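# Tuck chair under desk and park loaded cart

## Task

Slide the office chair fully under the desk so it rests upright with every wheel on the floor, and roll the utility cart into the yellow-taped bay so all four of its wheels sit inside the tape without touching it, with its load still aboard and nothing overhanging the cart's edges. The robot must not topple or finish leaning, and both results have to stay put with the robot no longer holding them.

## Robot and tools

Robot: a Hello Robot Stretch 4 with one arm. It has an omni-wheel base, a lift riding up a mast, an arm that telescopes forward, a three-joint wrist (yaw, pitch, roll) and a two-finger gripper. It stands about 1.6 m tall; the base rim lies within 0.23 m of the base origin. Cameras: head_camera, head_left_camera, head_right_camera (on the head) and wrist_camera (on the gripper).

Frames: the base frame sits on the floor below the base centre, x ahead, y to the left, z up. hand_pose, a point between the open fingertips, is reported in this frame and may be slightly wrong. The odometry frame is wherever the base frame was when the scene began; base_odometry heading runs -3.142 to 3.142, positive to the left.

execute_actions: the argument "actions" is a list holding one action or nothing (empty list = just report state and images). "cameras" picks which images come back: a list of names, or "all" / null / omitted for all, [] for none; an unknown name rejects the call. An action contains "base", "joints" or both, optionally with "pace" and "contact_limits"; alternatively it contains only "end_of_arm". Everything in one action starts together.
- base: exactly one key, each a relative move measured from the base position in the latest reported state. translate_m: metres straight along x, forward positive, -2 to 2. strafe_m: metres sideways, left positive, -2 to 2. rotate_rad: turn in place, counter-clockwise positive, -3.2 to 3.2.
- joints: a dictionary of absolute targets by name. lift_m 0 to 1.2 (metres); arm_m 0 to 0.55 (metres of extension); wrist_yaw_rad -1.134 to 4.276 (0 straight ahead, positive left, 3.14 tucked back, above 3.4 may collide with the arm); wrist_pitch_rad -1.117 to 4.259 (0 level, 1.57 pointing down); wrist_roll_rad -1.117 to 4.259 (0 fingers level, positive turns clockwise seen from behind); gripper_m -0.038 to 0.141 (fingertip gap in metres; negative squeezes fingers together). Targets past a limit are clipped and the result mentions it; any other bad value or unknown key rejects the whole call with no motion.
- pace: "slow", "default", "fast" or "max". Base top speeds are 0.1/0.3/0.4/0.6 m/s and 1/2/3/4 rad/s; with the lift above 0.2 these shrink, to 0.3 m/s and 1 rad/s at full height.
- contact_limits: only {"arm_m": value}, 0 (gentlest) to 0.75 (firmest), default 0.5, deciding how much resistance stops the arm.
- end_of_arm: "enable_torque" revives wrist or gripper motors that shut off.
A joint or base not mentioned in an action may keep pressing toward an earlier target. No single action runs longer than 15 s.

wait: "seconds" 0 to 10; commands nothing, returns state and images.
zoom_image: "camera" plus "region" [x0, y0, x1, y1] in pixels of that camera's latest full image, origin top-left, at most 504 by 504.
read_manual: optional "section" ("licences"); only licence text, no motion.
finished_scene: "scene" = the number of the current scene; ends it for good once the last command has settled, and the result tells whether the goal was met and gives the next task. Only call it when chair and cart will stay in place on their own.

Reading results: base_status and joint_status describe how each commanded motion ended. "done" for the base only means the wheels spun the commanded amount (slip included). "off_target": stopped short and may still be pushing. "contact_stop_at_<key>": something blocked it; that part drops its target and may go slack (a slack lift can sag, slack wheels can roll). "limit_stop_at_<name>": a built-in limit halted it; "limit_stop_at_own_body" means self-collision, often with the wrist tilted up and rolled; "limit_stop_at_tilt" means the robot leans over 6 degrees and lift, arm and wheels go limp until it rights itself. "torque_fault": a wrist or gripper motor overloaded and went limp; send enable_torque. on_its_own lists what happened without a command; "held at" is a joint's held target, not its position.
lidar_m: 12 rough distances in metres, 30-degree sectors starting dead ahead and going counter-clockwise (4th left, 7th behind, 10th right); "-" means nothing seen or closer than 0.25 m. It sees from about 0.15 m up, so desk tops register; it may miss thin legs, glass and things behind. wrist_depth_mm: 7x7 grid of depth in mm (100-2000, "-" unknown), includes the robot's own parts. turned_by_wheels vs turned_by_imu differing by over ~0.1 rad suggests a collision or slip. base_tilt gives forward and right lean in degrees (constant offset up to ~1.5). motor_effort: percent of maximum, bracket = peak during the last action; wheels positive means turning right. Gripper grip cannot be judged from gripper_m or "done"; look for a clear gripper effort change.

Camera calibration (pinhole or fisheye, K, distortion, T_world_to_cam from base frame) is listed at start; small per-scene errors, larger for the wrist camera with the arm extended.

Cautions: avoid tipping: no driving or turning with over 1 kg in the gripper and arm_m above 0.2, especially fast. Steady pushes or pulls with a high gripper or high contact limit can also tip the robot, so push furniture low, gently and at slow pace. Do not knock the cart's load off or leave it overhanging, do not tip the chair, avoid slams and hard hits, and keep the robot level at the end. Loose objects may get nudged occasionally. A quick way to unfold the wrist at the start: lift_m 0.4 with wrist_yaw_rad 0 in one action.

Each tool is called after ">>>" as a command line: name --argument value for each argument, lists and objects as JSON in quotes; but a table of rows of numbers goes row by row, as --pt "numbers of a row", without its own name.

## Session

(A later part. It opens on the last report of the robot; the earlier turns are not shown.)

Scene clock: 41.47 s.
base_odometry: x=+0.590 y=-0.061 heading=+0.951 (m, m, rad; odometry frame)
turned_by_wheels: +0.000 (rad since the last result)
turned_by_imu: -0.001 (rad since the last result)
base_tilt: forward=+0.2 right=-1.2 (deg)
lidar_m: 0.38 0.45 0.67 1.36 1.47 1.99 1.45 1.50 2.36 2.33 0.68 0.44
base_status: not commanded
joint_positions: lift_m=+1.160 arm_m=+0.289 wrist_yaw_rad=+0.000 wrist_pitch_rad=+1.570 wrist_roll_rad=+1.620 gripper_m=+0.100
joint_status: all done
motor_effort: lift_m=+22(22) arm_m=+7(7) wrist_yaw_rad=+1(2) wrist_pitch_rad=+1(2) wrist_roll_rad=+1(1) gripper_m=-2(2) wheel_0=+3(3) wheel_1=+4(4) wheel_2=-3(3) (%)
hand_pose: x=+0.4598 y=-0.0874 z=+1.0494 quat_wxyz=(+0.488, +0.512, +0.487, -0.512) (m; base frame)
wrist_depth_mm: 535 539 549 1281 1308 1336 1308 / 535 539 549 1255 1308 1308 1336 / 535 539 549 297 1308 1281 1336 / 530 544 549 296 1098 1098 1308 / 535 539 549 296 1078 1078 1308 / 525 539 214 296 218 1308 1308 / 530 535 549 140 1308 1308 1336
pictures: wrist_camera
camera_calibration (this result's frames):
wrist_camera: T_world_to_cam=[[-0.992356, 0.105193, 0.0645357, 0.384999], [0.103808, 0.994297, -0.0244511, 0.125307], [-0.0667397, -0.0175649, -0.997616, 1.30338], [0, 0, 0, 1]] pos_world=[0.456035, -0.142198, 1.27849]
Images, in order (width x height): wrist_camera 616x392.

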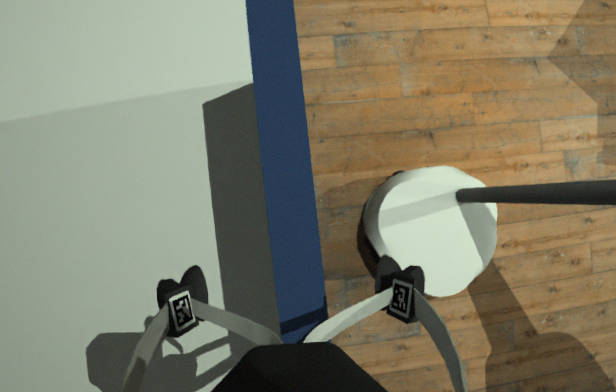

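>>> execute_actions --actions '[{"base": {"rotate_rad": 1.43}, "joints": {"arm_m": 0.0}, "pace": "fast"}]' --cameras '["head_right_camera"]'

Scene clock: 45.43 s.
base_odometry: x=+0.590 y=-0.061 heading=+2.381 (m, m, rad; odometry frame)
turned_by_wheels: +1.429 (rad since the last result)
turned_by_imu: +1.398 (rad since the last result)
base_tilt: forward=+0.4 right=-1.1 (deg)
lidar_m: 1.35 1.41 1.78 2.85 1.41 2.35 2.31 0.81 0.44 0.40 0.42 0.58
base_status: done
joint_positions: lift_m=+1.160 arm_m=+0.002 wrist_yaw_rad=+0.000 wrist_pitch_rad=+1.570 wrist_roll_rad=+1.620 gripper_m=+0.100
joint_status: all done
motor_effort: lift_m=+22(22) arm_m=-10(11) wrist_yaw_rad=+0(1) wrist_pitch_rad=+1(0) wrist_roll_rad=+1(1) gripper_m=-1(1) wheel_0=-3(3) wheel_1=-3(6) wheel_2=-3(7) (%)
hand_pose: x=+0.1735 y=-0.0874 z=+1.0494 quat_wxyz=(+0.488, +0.512, +0.487, -0.512) (m; base frame)
wrist_depth_mm: 530 549 1229 603 691 1281 1336 / 1229 1229 1281 1160 1281 1308 1336 / 1229 1229 1281 1281 1281 1308 1336 / 1205 1229 1229 1098 1078 512 842 / 1205 1229 1229 1060 1060 1336 1308 / 1205 1255 214 1255 218 1281 1308 / 1205 1229 1255 140 1281 1308 1308
pictures: head_right_camera
Images, in order (width x height): head_right_camera 420x672.

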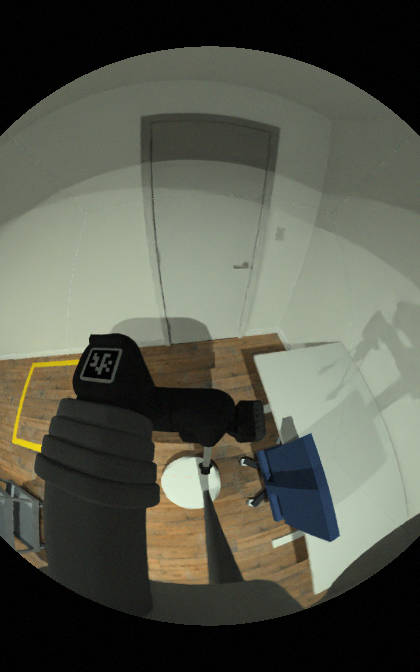

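>>> execute_actions --actions '[{"base": {"translate_m": -1.75}, "joints": {"lift_m": 0.45, "wrist_roll_rad": 0.0, "gripper_m": 0.14}, "pace": "max"}]' --cameras '["head_left_camera"]'

Scene clock: 52.87 s.
base_odometry: x=+1.857 y=-1.268 heading=+2.380 (m, m, rad; odometry frame)
turned_by_wheels: +0.000 (rad since the last result)
turned_by_imu: +0.003 (rad since the last result)
base_tilt: forward=+0.3 right=-1.3 (deg)
lidar_m: 1.73 3.18 1.49 2.55 0.93 0.62 0.58 0.61 0.75 1.47 1.40 1.09
base_status: done
joint_positions: lift_m=+0.450 arm_m=+0.002 wrist_yaw_rad=+0.000 wrist_pitch_rad=+1.570 wrist_roll_rad=+0.000 gripper_m=+0.140
joint_status: all done
motor_effort: lift_m=+14(20) arm_m=-9(10) wrist_yaw_rad=-1(0) wrist_pitch_rad=+1(0) wrist_roll_rad=+0(5) gripper_m=+0(3) wheel_0=-2(4) wheel_1=-2(6) wheel_2=+0(10) (%)
hand_pose: x=+0.1735 y=-0.0874 z=+0.3400 quat_wxyz=(+0.707, +0.000, +0.707, +0.000) (m; base frame)
wrist_depth_mm: 544 554 559 564 574 574 585 / 544 554 559 564 569 580 585 / 544 559 564 564 569 580 585 / 549 549 559 564 569 574 585 / 544 362 351 375 574 580 585 / 549 212 347 353 359 585 585 / 343 343 347 137 379 580 585
pictures: head_left_camera
Images, in order (width x height): head_left_camera 420x672.

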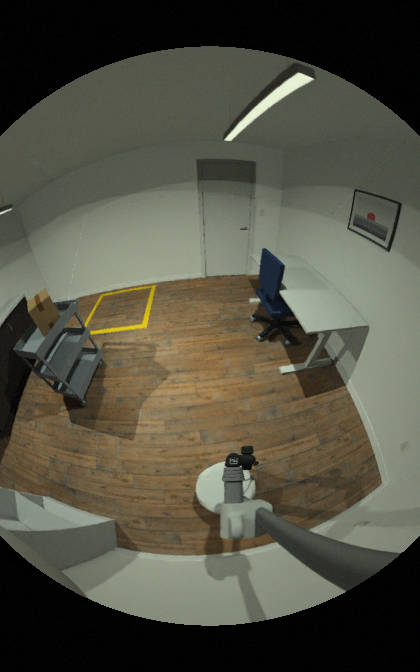

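>>> zoom_image --camera "head_left_camera" --region '[0, 260, 260, 600]'

Region (0, 260, 260, 600) of head_left_camera's 420x672 image, scaled by 1.482, with more detail than that image has; it fills the left 385 columns of this view, and the rest is white.

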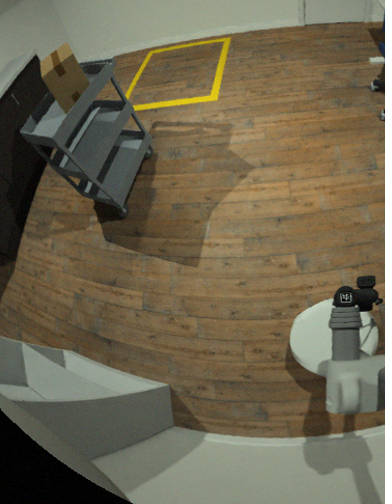

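>>> execute_actions --actions '[{"base": {"strafe_m": 1.72}, "pace": "max"}]' --cameras '["head_camera", "head_left_camera"]'

Scene clock: 57.93 s.
base_odometry: x=+0.670 y=-2.513 heading=+2.381 (m, m, rad; odometry frame)
turned_by_wheels: +0.000 (rad since the last result)
turned_by_imu: +0.002 (rad since the last result)
base_tilt: forward=+0.3 right=-1.3 (deg)
lidar_m: 0.57 1.51 0.95 0.87 1.35 0.89 0.49 0.54 0.68 2.20 2.49 0.61
base_status: done
joint_positions: lift_m=+0.450 arm_m=+0.002 wrist_yaw_rad=+0.000 wrist_pitch_rad=+1.570 wrist_roll_rad=+0.000 gripper_m=+0.140
joint_status: not commanded
motor_effort: lift_m=+16(15) arm_m=-10(9) wrist_yaw_rad=+0(1) wrist_pitch_rad=+1(1) wrist_roll_rad=-1(1) gripper_m=+1(1) wheel_0=+2(11) wheel_1=+0(14) wheel_2=+0(0) (%)
hand_pose: x=+0.1735 y=-0.0874 z=+0.3399 quat_wxyz=(+0.707, +0.000, +0.707, +0.000) (m; base frame)
wrist_depth_mm: 549 554 559 564 569 574 585 / 554 549 559 569 574 580 585 / 544 554 554 564 569 580 585 / 544 559 554 569 574 580 585 / 544 364 351 375 569 580 585 / 544 211 349 351 359 574 585 / 343 343 349 137 377 585 585
pictures: head_camera, head_left_camera
Images, in order (width x height): head_camera 420x560, head_left_camera 420x672.

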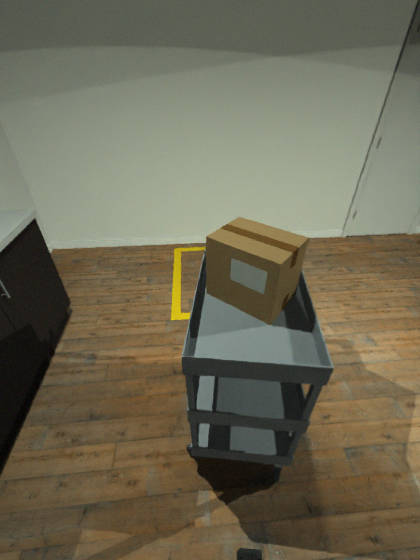

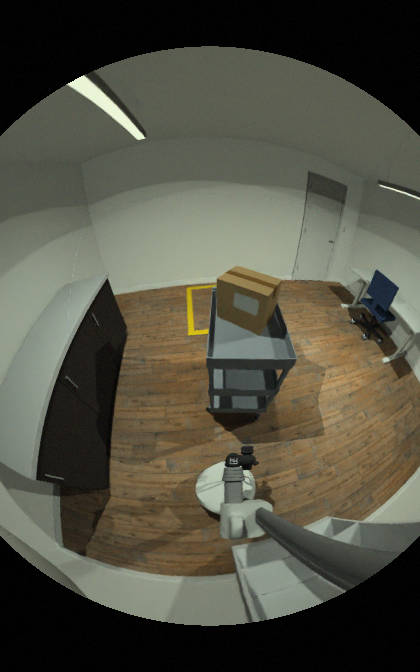

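>>> zoom_image --camera "head_camera" --region '[140, 200, 380, 500]'

Region (140, 200, 380, 500) of head_camera's 420x560 image, scaled by 1.680, with more detail than that image has; it fills the left 403 columns of this view, and the rest is white.

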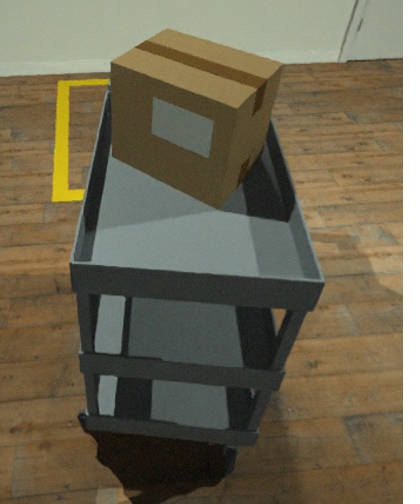

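>>> execute_actions --actions '[{"base": {"strafe_m": -0.035}, "joints": {"lift_m": 0.30, "wrist_pitch_rad": 0.0}}]' --cameras '["head_camera", "wrist_camera"]'

Scene clock: 60.57 s.
base_odometry: x=+0.695 y=-2.488 heading=+2.380 (m, m, rad; odometry frame)
turned_by_wheels: +0.000 (rad since the last result)
turned_by_imu: -0.001 (rad since the last result)
base_tilt: forward=+0.4 right=-1.3 (deg)
lidar_m: 0.58 1.58 0.99 0.88 1.33 0.91 0.50 0.53 0.68 2.20 2.46 0.61
base_status: done
joint_positions: lift_m=+0.300 arm_m=+0.002 wrist_yaw_rad=+0.000 wrist_pitch_rad=+0.002 wrist_roll_rad=+0.000 gripper_m=+0.140
joint_status: all done
motor_effort: lift_m=+13(14) arm_m=-9(10) wrist_yaw_rad=+1(1) wrist_pitch_rad=-6(9) wrist_roll_rad=-1(0) gripper_m=-1(0) wheel_0=-1(11) wheel_1=-1(8) wheel_2=+0(2) (%)
hand_pose: x=+0.4618 y=-0.0874 z=+0.4779 quat_wxyz=(+1.000, +0.000, +0.001, +0.000) (m; base frame)
wrist_depth_mm: - 480 521 539 564 - - / - - 759 788 - - - / - - - - - - - / - 373 375 377 377 384 - / - 373 375 377 377 - - / 1576 211 991 1661 931 1229 1430 / 1205 842 809 137 809 946 1042
pictures: head_camera, wrist_camera
camera_calibration (this result's frames):
wrist_camera: T_world_to_cam=[[-0.0653338, -0.996263, -0.0564934, -0.042655], [0.022063, 0.0551583, -0.998234, 0.532142], [0.99762, -0.0664648, 0.0183769, -0.247894], [0, 0, 0, 1]] pos_world=[0.232777, -0.0883239, 0.533348]
Images, in order (width x height): head_camera 420x560, wrist_camera 616x392.

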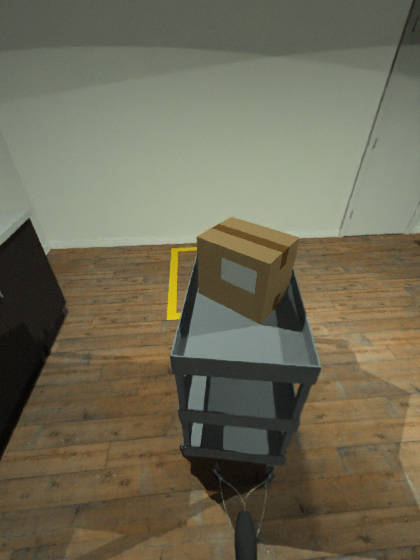

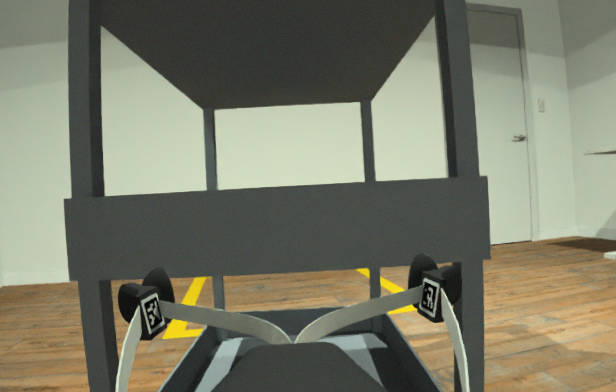

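>>> execute_actions --actions '[{"base": {"translate_m": 0.11}, "joints": {"lift_m": 0.32}}]' --cameras '["wrist_camera"]'

Scene clock: 62.67 s.
base_odometry: x=+0.615 y=-2.412 heading=+2.381 (m, m, rad; odometry frame)
turned_by_wheels: +0.000 (rad since the last result)
turned_by_imu: -0.001 (rad since the last result)
base_tilt: forward=+0.4 right=-1.2 (deg)
lidar_m: 0.48 0.53 1.01 0.90 0.92 1.03 0.60 0.66 0.82 2.49 2.38 0.50
base_status: done
joint_positions: lift_m=+0.320 arm_m=+0.002 wrist_yaw_rad=+0.000 wrist_pitch_rad=+0.002 wrist_roll_rad=+0.000 gripper_m=+0.140
joint_status: all done
motor_effort: lift_m=+23(23) arm_m=-9(10) wrist_yaw_rad=+1(0) wrist_pitch_rad=-6(6) wrist_roll_rad=-2(1) gripper_m=+1(1) wheel_0=+1(7) wheel_1=+2(6) wheel_2=+0(10) (%)
hand_pose: x=+0.4618 y=-0.0874 z=+0.4972 quat_wxyz=(+1.000, +0.000, +0.001, +0.000) (m; base frame)
wrist_depth_mm: - 452 477 492 500 - - / - - 691 732 - - - / - - - - - - - / - - - - 768 290 276 / 264 265 266 266 268 268 270 / 264 211 266 268 267 270 750 / 1098 1182 854 137 842 991 277
pictures: wrist_camera
camera_calibration (this result's frames):
wrist_camera: T_world_to_cam=[[-0.0653245, -0.996263, -0.0565042, -0.0415647], [0.0222285, 0.0551583, -0.99823, 0.551311], [0.997616, -0.0664649, 0.0185423, -0.24833], [0, 0, 0, 1]] pos_world=[0.232768, -0.0883239, 0.552591]
Images, in order (width x height): wrist_camera 616x392.

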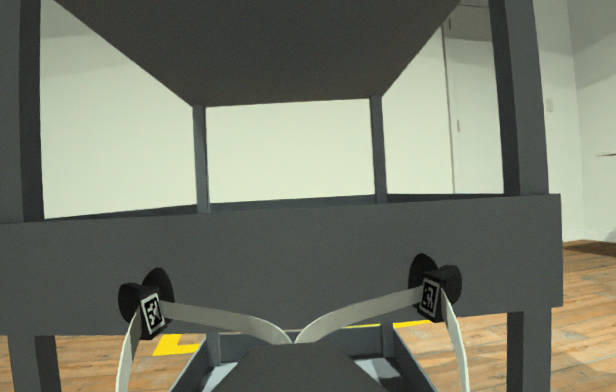

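>>> execute_actions --actions '[{"base": {"translate_m": 0.5}}]' --cameras '["head_camera", "wrist_camera"]'

Scene clock: 65.93 s.
base_odometry: x=+0.253 y=-2.067 heading=+2.381 (m, m, rad; odometry frame)
turned_by_wheels: +0.000 (rad since the last result)
turned_by_imu: -0.004 (rad since the last result)
base_tilt: forward=+0.3 right=-1.4 (deg)
lidar_m: 0.44 0.48 1.09 0.98 1.01 1.56 1.11 1.11 1.82 2.30 2.33 0.47
base_status: done
joint_positions: lift_m=+0.320 arm_m=+0.001 wrist_yaw_rad=-0.002 wrist_pitch_rad=+0.002 wrist_roll_rad=+0.000 gripper_m=+0.140
joint_status: not commanded
motor_effort: lift_m=+22(23) arm_m=-2(9) wrist_yaw_rad=+6(34) wrist_pitch_rad=-5(6) wrist_roll_rad=+0(1) gripper_m=+0(0) wheel_0=+1(11) wheel_1=+2(7) wheel_2=+1(18) (%)
hand_pose: x=+0.4603 y=-0.0881 z=+0.4973 quat_wxyz=(+1.000, +0.000, +0.001, -0.001) (m; base frame)
wrist_depth_mm: 1863 469 477 492 500 - 259 / 1863 1921 699 723 - - 260 / 1863 1921 - - - - 265 / 1863 1921 - - 768 404 253 / 233 235 238 239 241 244 247 / 233 211 237 239 242 246 247 / 1078 1098 768 143 831 1060 265
pictures: head_camera, wrist_camera
camera_calibration (this result's frames):
wrist_camera: T_world_to_cam=[[-0.0676462, -0.996121, -0.0562785, -0.0413591], [0.0226662, 0.0548588, -0.998237, 0.551281], [0.997452, -0.0688026, 0.0188672, -0.247208], [0, 0, 0, 1]] pos_world=[0.231285, -0.0884498, 0.552646]
Images, in order (width x height): head_camera 420x560, wrist_camera 616x392.

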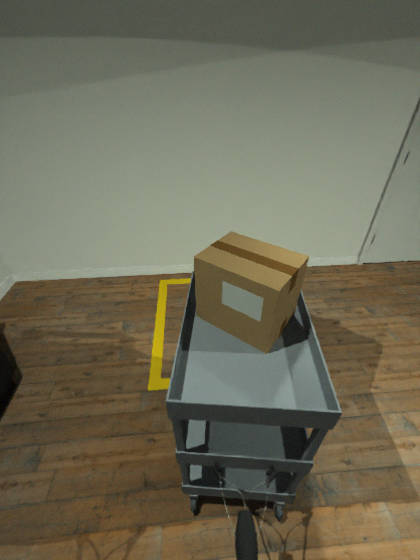

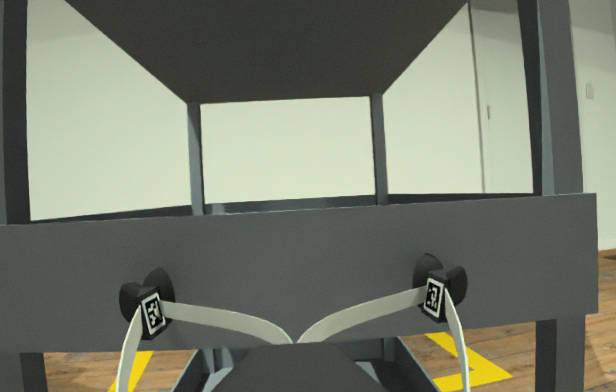

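>>> execute_actions --actions '[{"base": {"translate_m": 0.87}}]' --cameras '["head_camera", "head_left_camera", "head_right_camera"]'

Scene clock: 70.73 s.
base_odometry: x=-0.377 y=-1.468 heading=+2.381 (m, m, rad; odometry frame)
turned_by_wheels: +0.000 (rad since the last result)
turned_by_imu: -0.008 (rad since the last result)
base_tilt: forward=+0.4 right=-1.3 (deg)
lidar_m: 0.43 0.48 1.78 1.14 1.11 1.42 1.98 2.06 2.88 2.12 2.20 0.48
base_status: done
joint_positions: lift_m=+0.320 arm_m=+0.001 wrist_yaw_rad=-0.001 wrist_pitch_rad=+0.002 wrist_roll_rad=+0.000 gripper_m=+0.140
joint_status: not commanded
motor_effort: lift_m=+22(22) arm_m=-2(2) wrist_yaw_rad=+5(19) wrist_pitch_rad=-5(5) wrist_roll_rad=+0(0) gripper_m=+1(1) wheel_0=+1(2) wheel_1=+0(7) wheel_2=+1(15) (%)
hand_pose: x=+0.4604 y=-0.0878 z=+0.4973 quat_wxyz=(+1.000, +0.000, +0.001, -0.001) (m; base frame)
wrist_depth_mm: 1098 462 473 492 504 1397 254 / 1098 1138 699 732 1308 1397 264 / 1118 1160 1182 1281 1336 1397 270 / 1098 1138 1182 1281 768 410 249 / 232 235 238 240 243 246 249 / 232 212 237 239 242 247 249 / 244 1098 768 144 820 1060 270
pictures: head_camera, head_left_camera, head_right_camera
Images, in order (width x height): head_camera 420x560, head_left_camera 420x672, head_right_camera 420x672.

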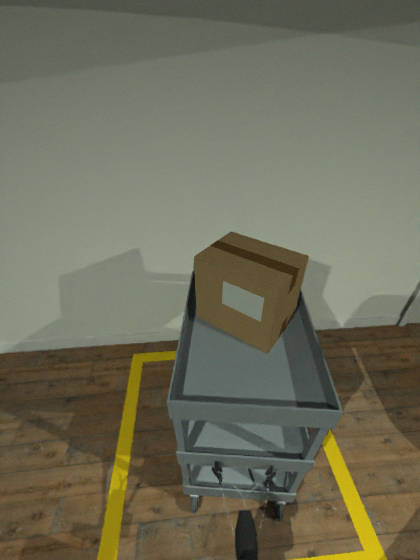

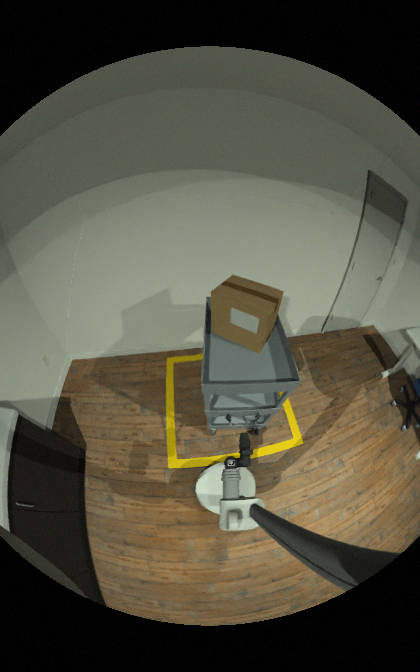

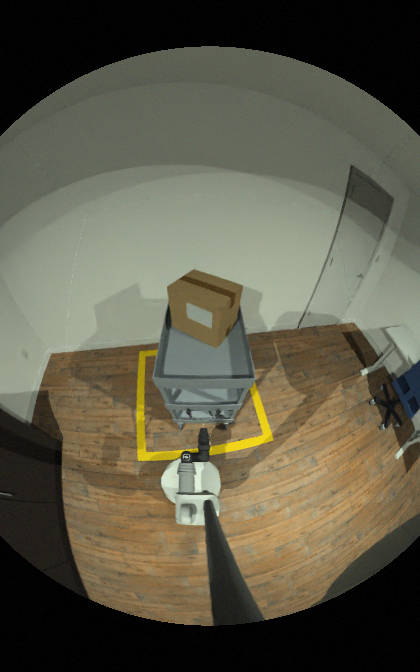

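>>> execute_actions --actions '[{"base": {"translate_m": -0.15}, "pace": "fast"}]' --cameras '["head_camera", "head_right_camera", "wrist_camera"]'

>>> zoom_image --camera "head_right_camera" --region '[300, 290, 420, 480]'

Scene clock: 72.57 s.
base_odometry: x=-0.269 y=-1.571 heading=+2.381 (m, m, rad; odometry frame)
turned_by_wheels: +0.000 (rad since the last result)
turned_by_imu: +0.000 (rad since the last result)
base_tilt: forward=+0.2 right=-1.1 (deg)
lidar_m: 0.59 1.61 1.96 1.11 1.13 1.40 1.83 1.89 2.71 2.13 2.16 0.61
base_status: done
joint_positions: lift_m=+0.320 arm_m=+0.001 wrist_yaw_rad=+0.000 wrist_pitch_rad=+0.002 wrist_roll_rad=+0.000 gripper_m=+0.140
joint_status: not commanded
motor_effort: lift_m=+22(22) arm_m=-3(2) wrist_yaw_rad=+0(4) wrist_pitch_rad=-5(5) wrist_roll_rad=+1(0) gripper_m=-1(1) wheel_0=-1(1) wheel_1=+0(7) wheel_2=-3(10) (%)
hand_pose: x=+0.4605 y=-0.0875 z=+0.4973 quat_wxyz=(+1.000, +0.000, +0.001, +0.000) (m; base frame)
wrist_depth_mm: 1229 433 477 492 504 1576 1576 / 1229 1281 699 732 1464 1576 1661 / 1255 1281 1336 1430 1499 1537 1661 / 1229 407 1336 1366 778 421 1618 / 1229 379 387 392 392 397 1618 / 1229 211 387 991 946 1255 1499 / 1182 1098 854 137 809 991 1060
pictures: head_camera, head_right_camera, wrist_camera
camera_calibration (this result's frames):
wrist_camera: T_world_to_cam=[[-0.0654753, -0.996266, -0.0562733, -0.0417342], [0.022466, 0.0549082, -0.998239, 0.551332], [0.997601, -0.0666242, 0.018787, -0.247194], [0, 0, 0, 1]] pos_world=[0.231483, -0.0883202, 0.552656]
Images, in order (width x height): head_camera 420x560, head_right_camera 420x672, wrist_camera 616x392.

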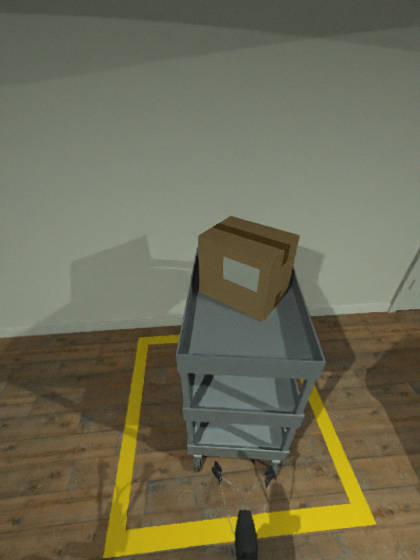

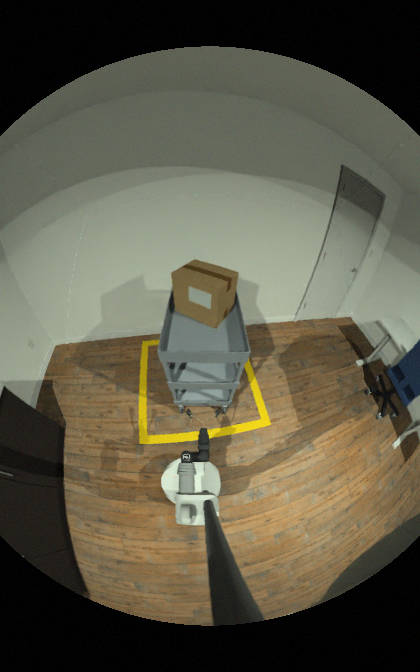

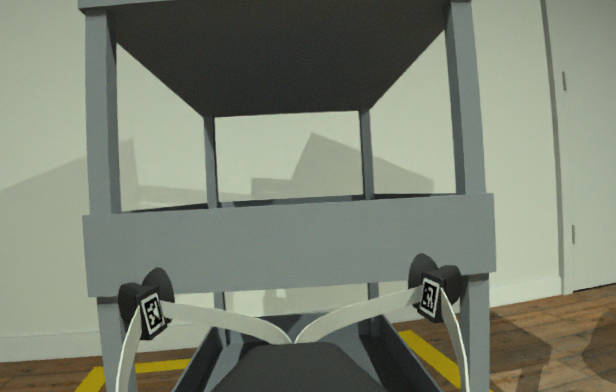

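Region (300, 290, 420, 480) of head_right_camera's 420x672 image, scaled by 2.653, with more detail than that image has; it fills the left 318 columns of this view, and the rest is white.

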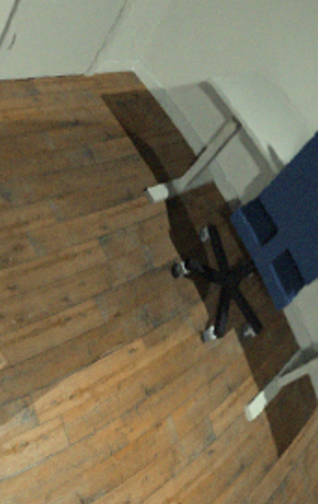

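>>> finished_scene --scene 1

The scene is finished: the task was done.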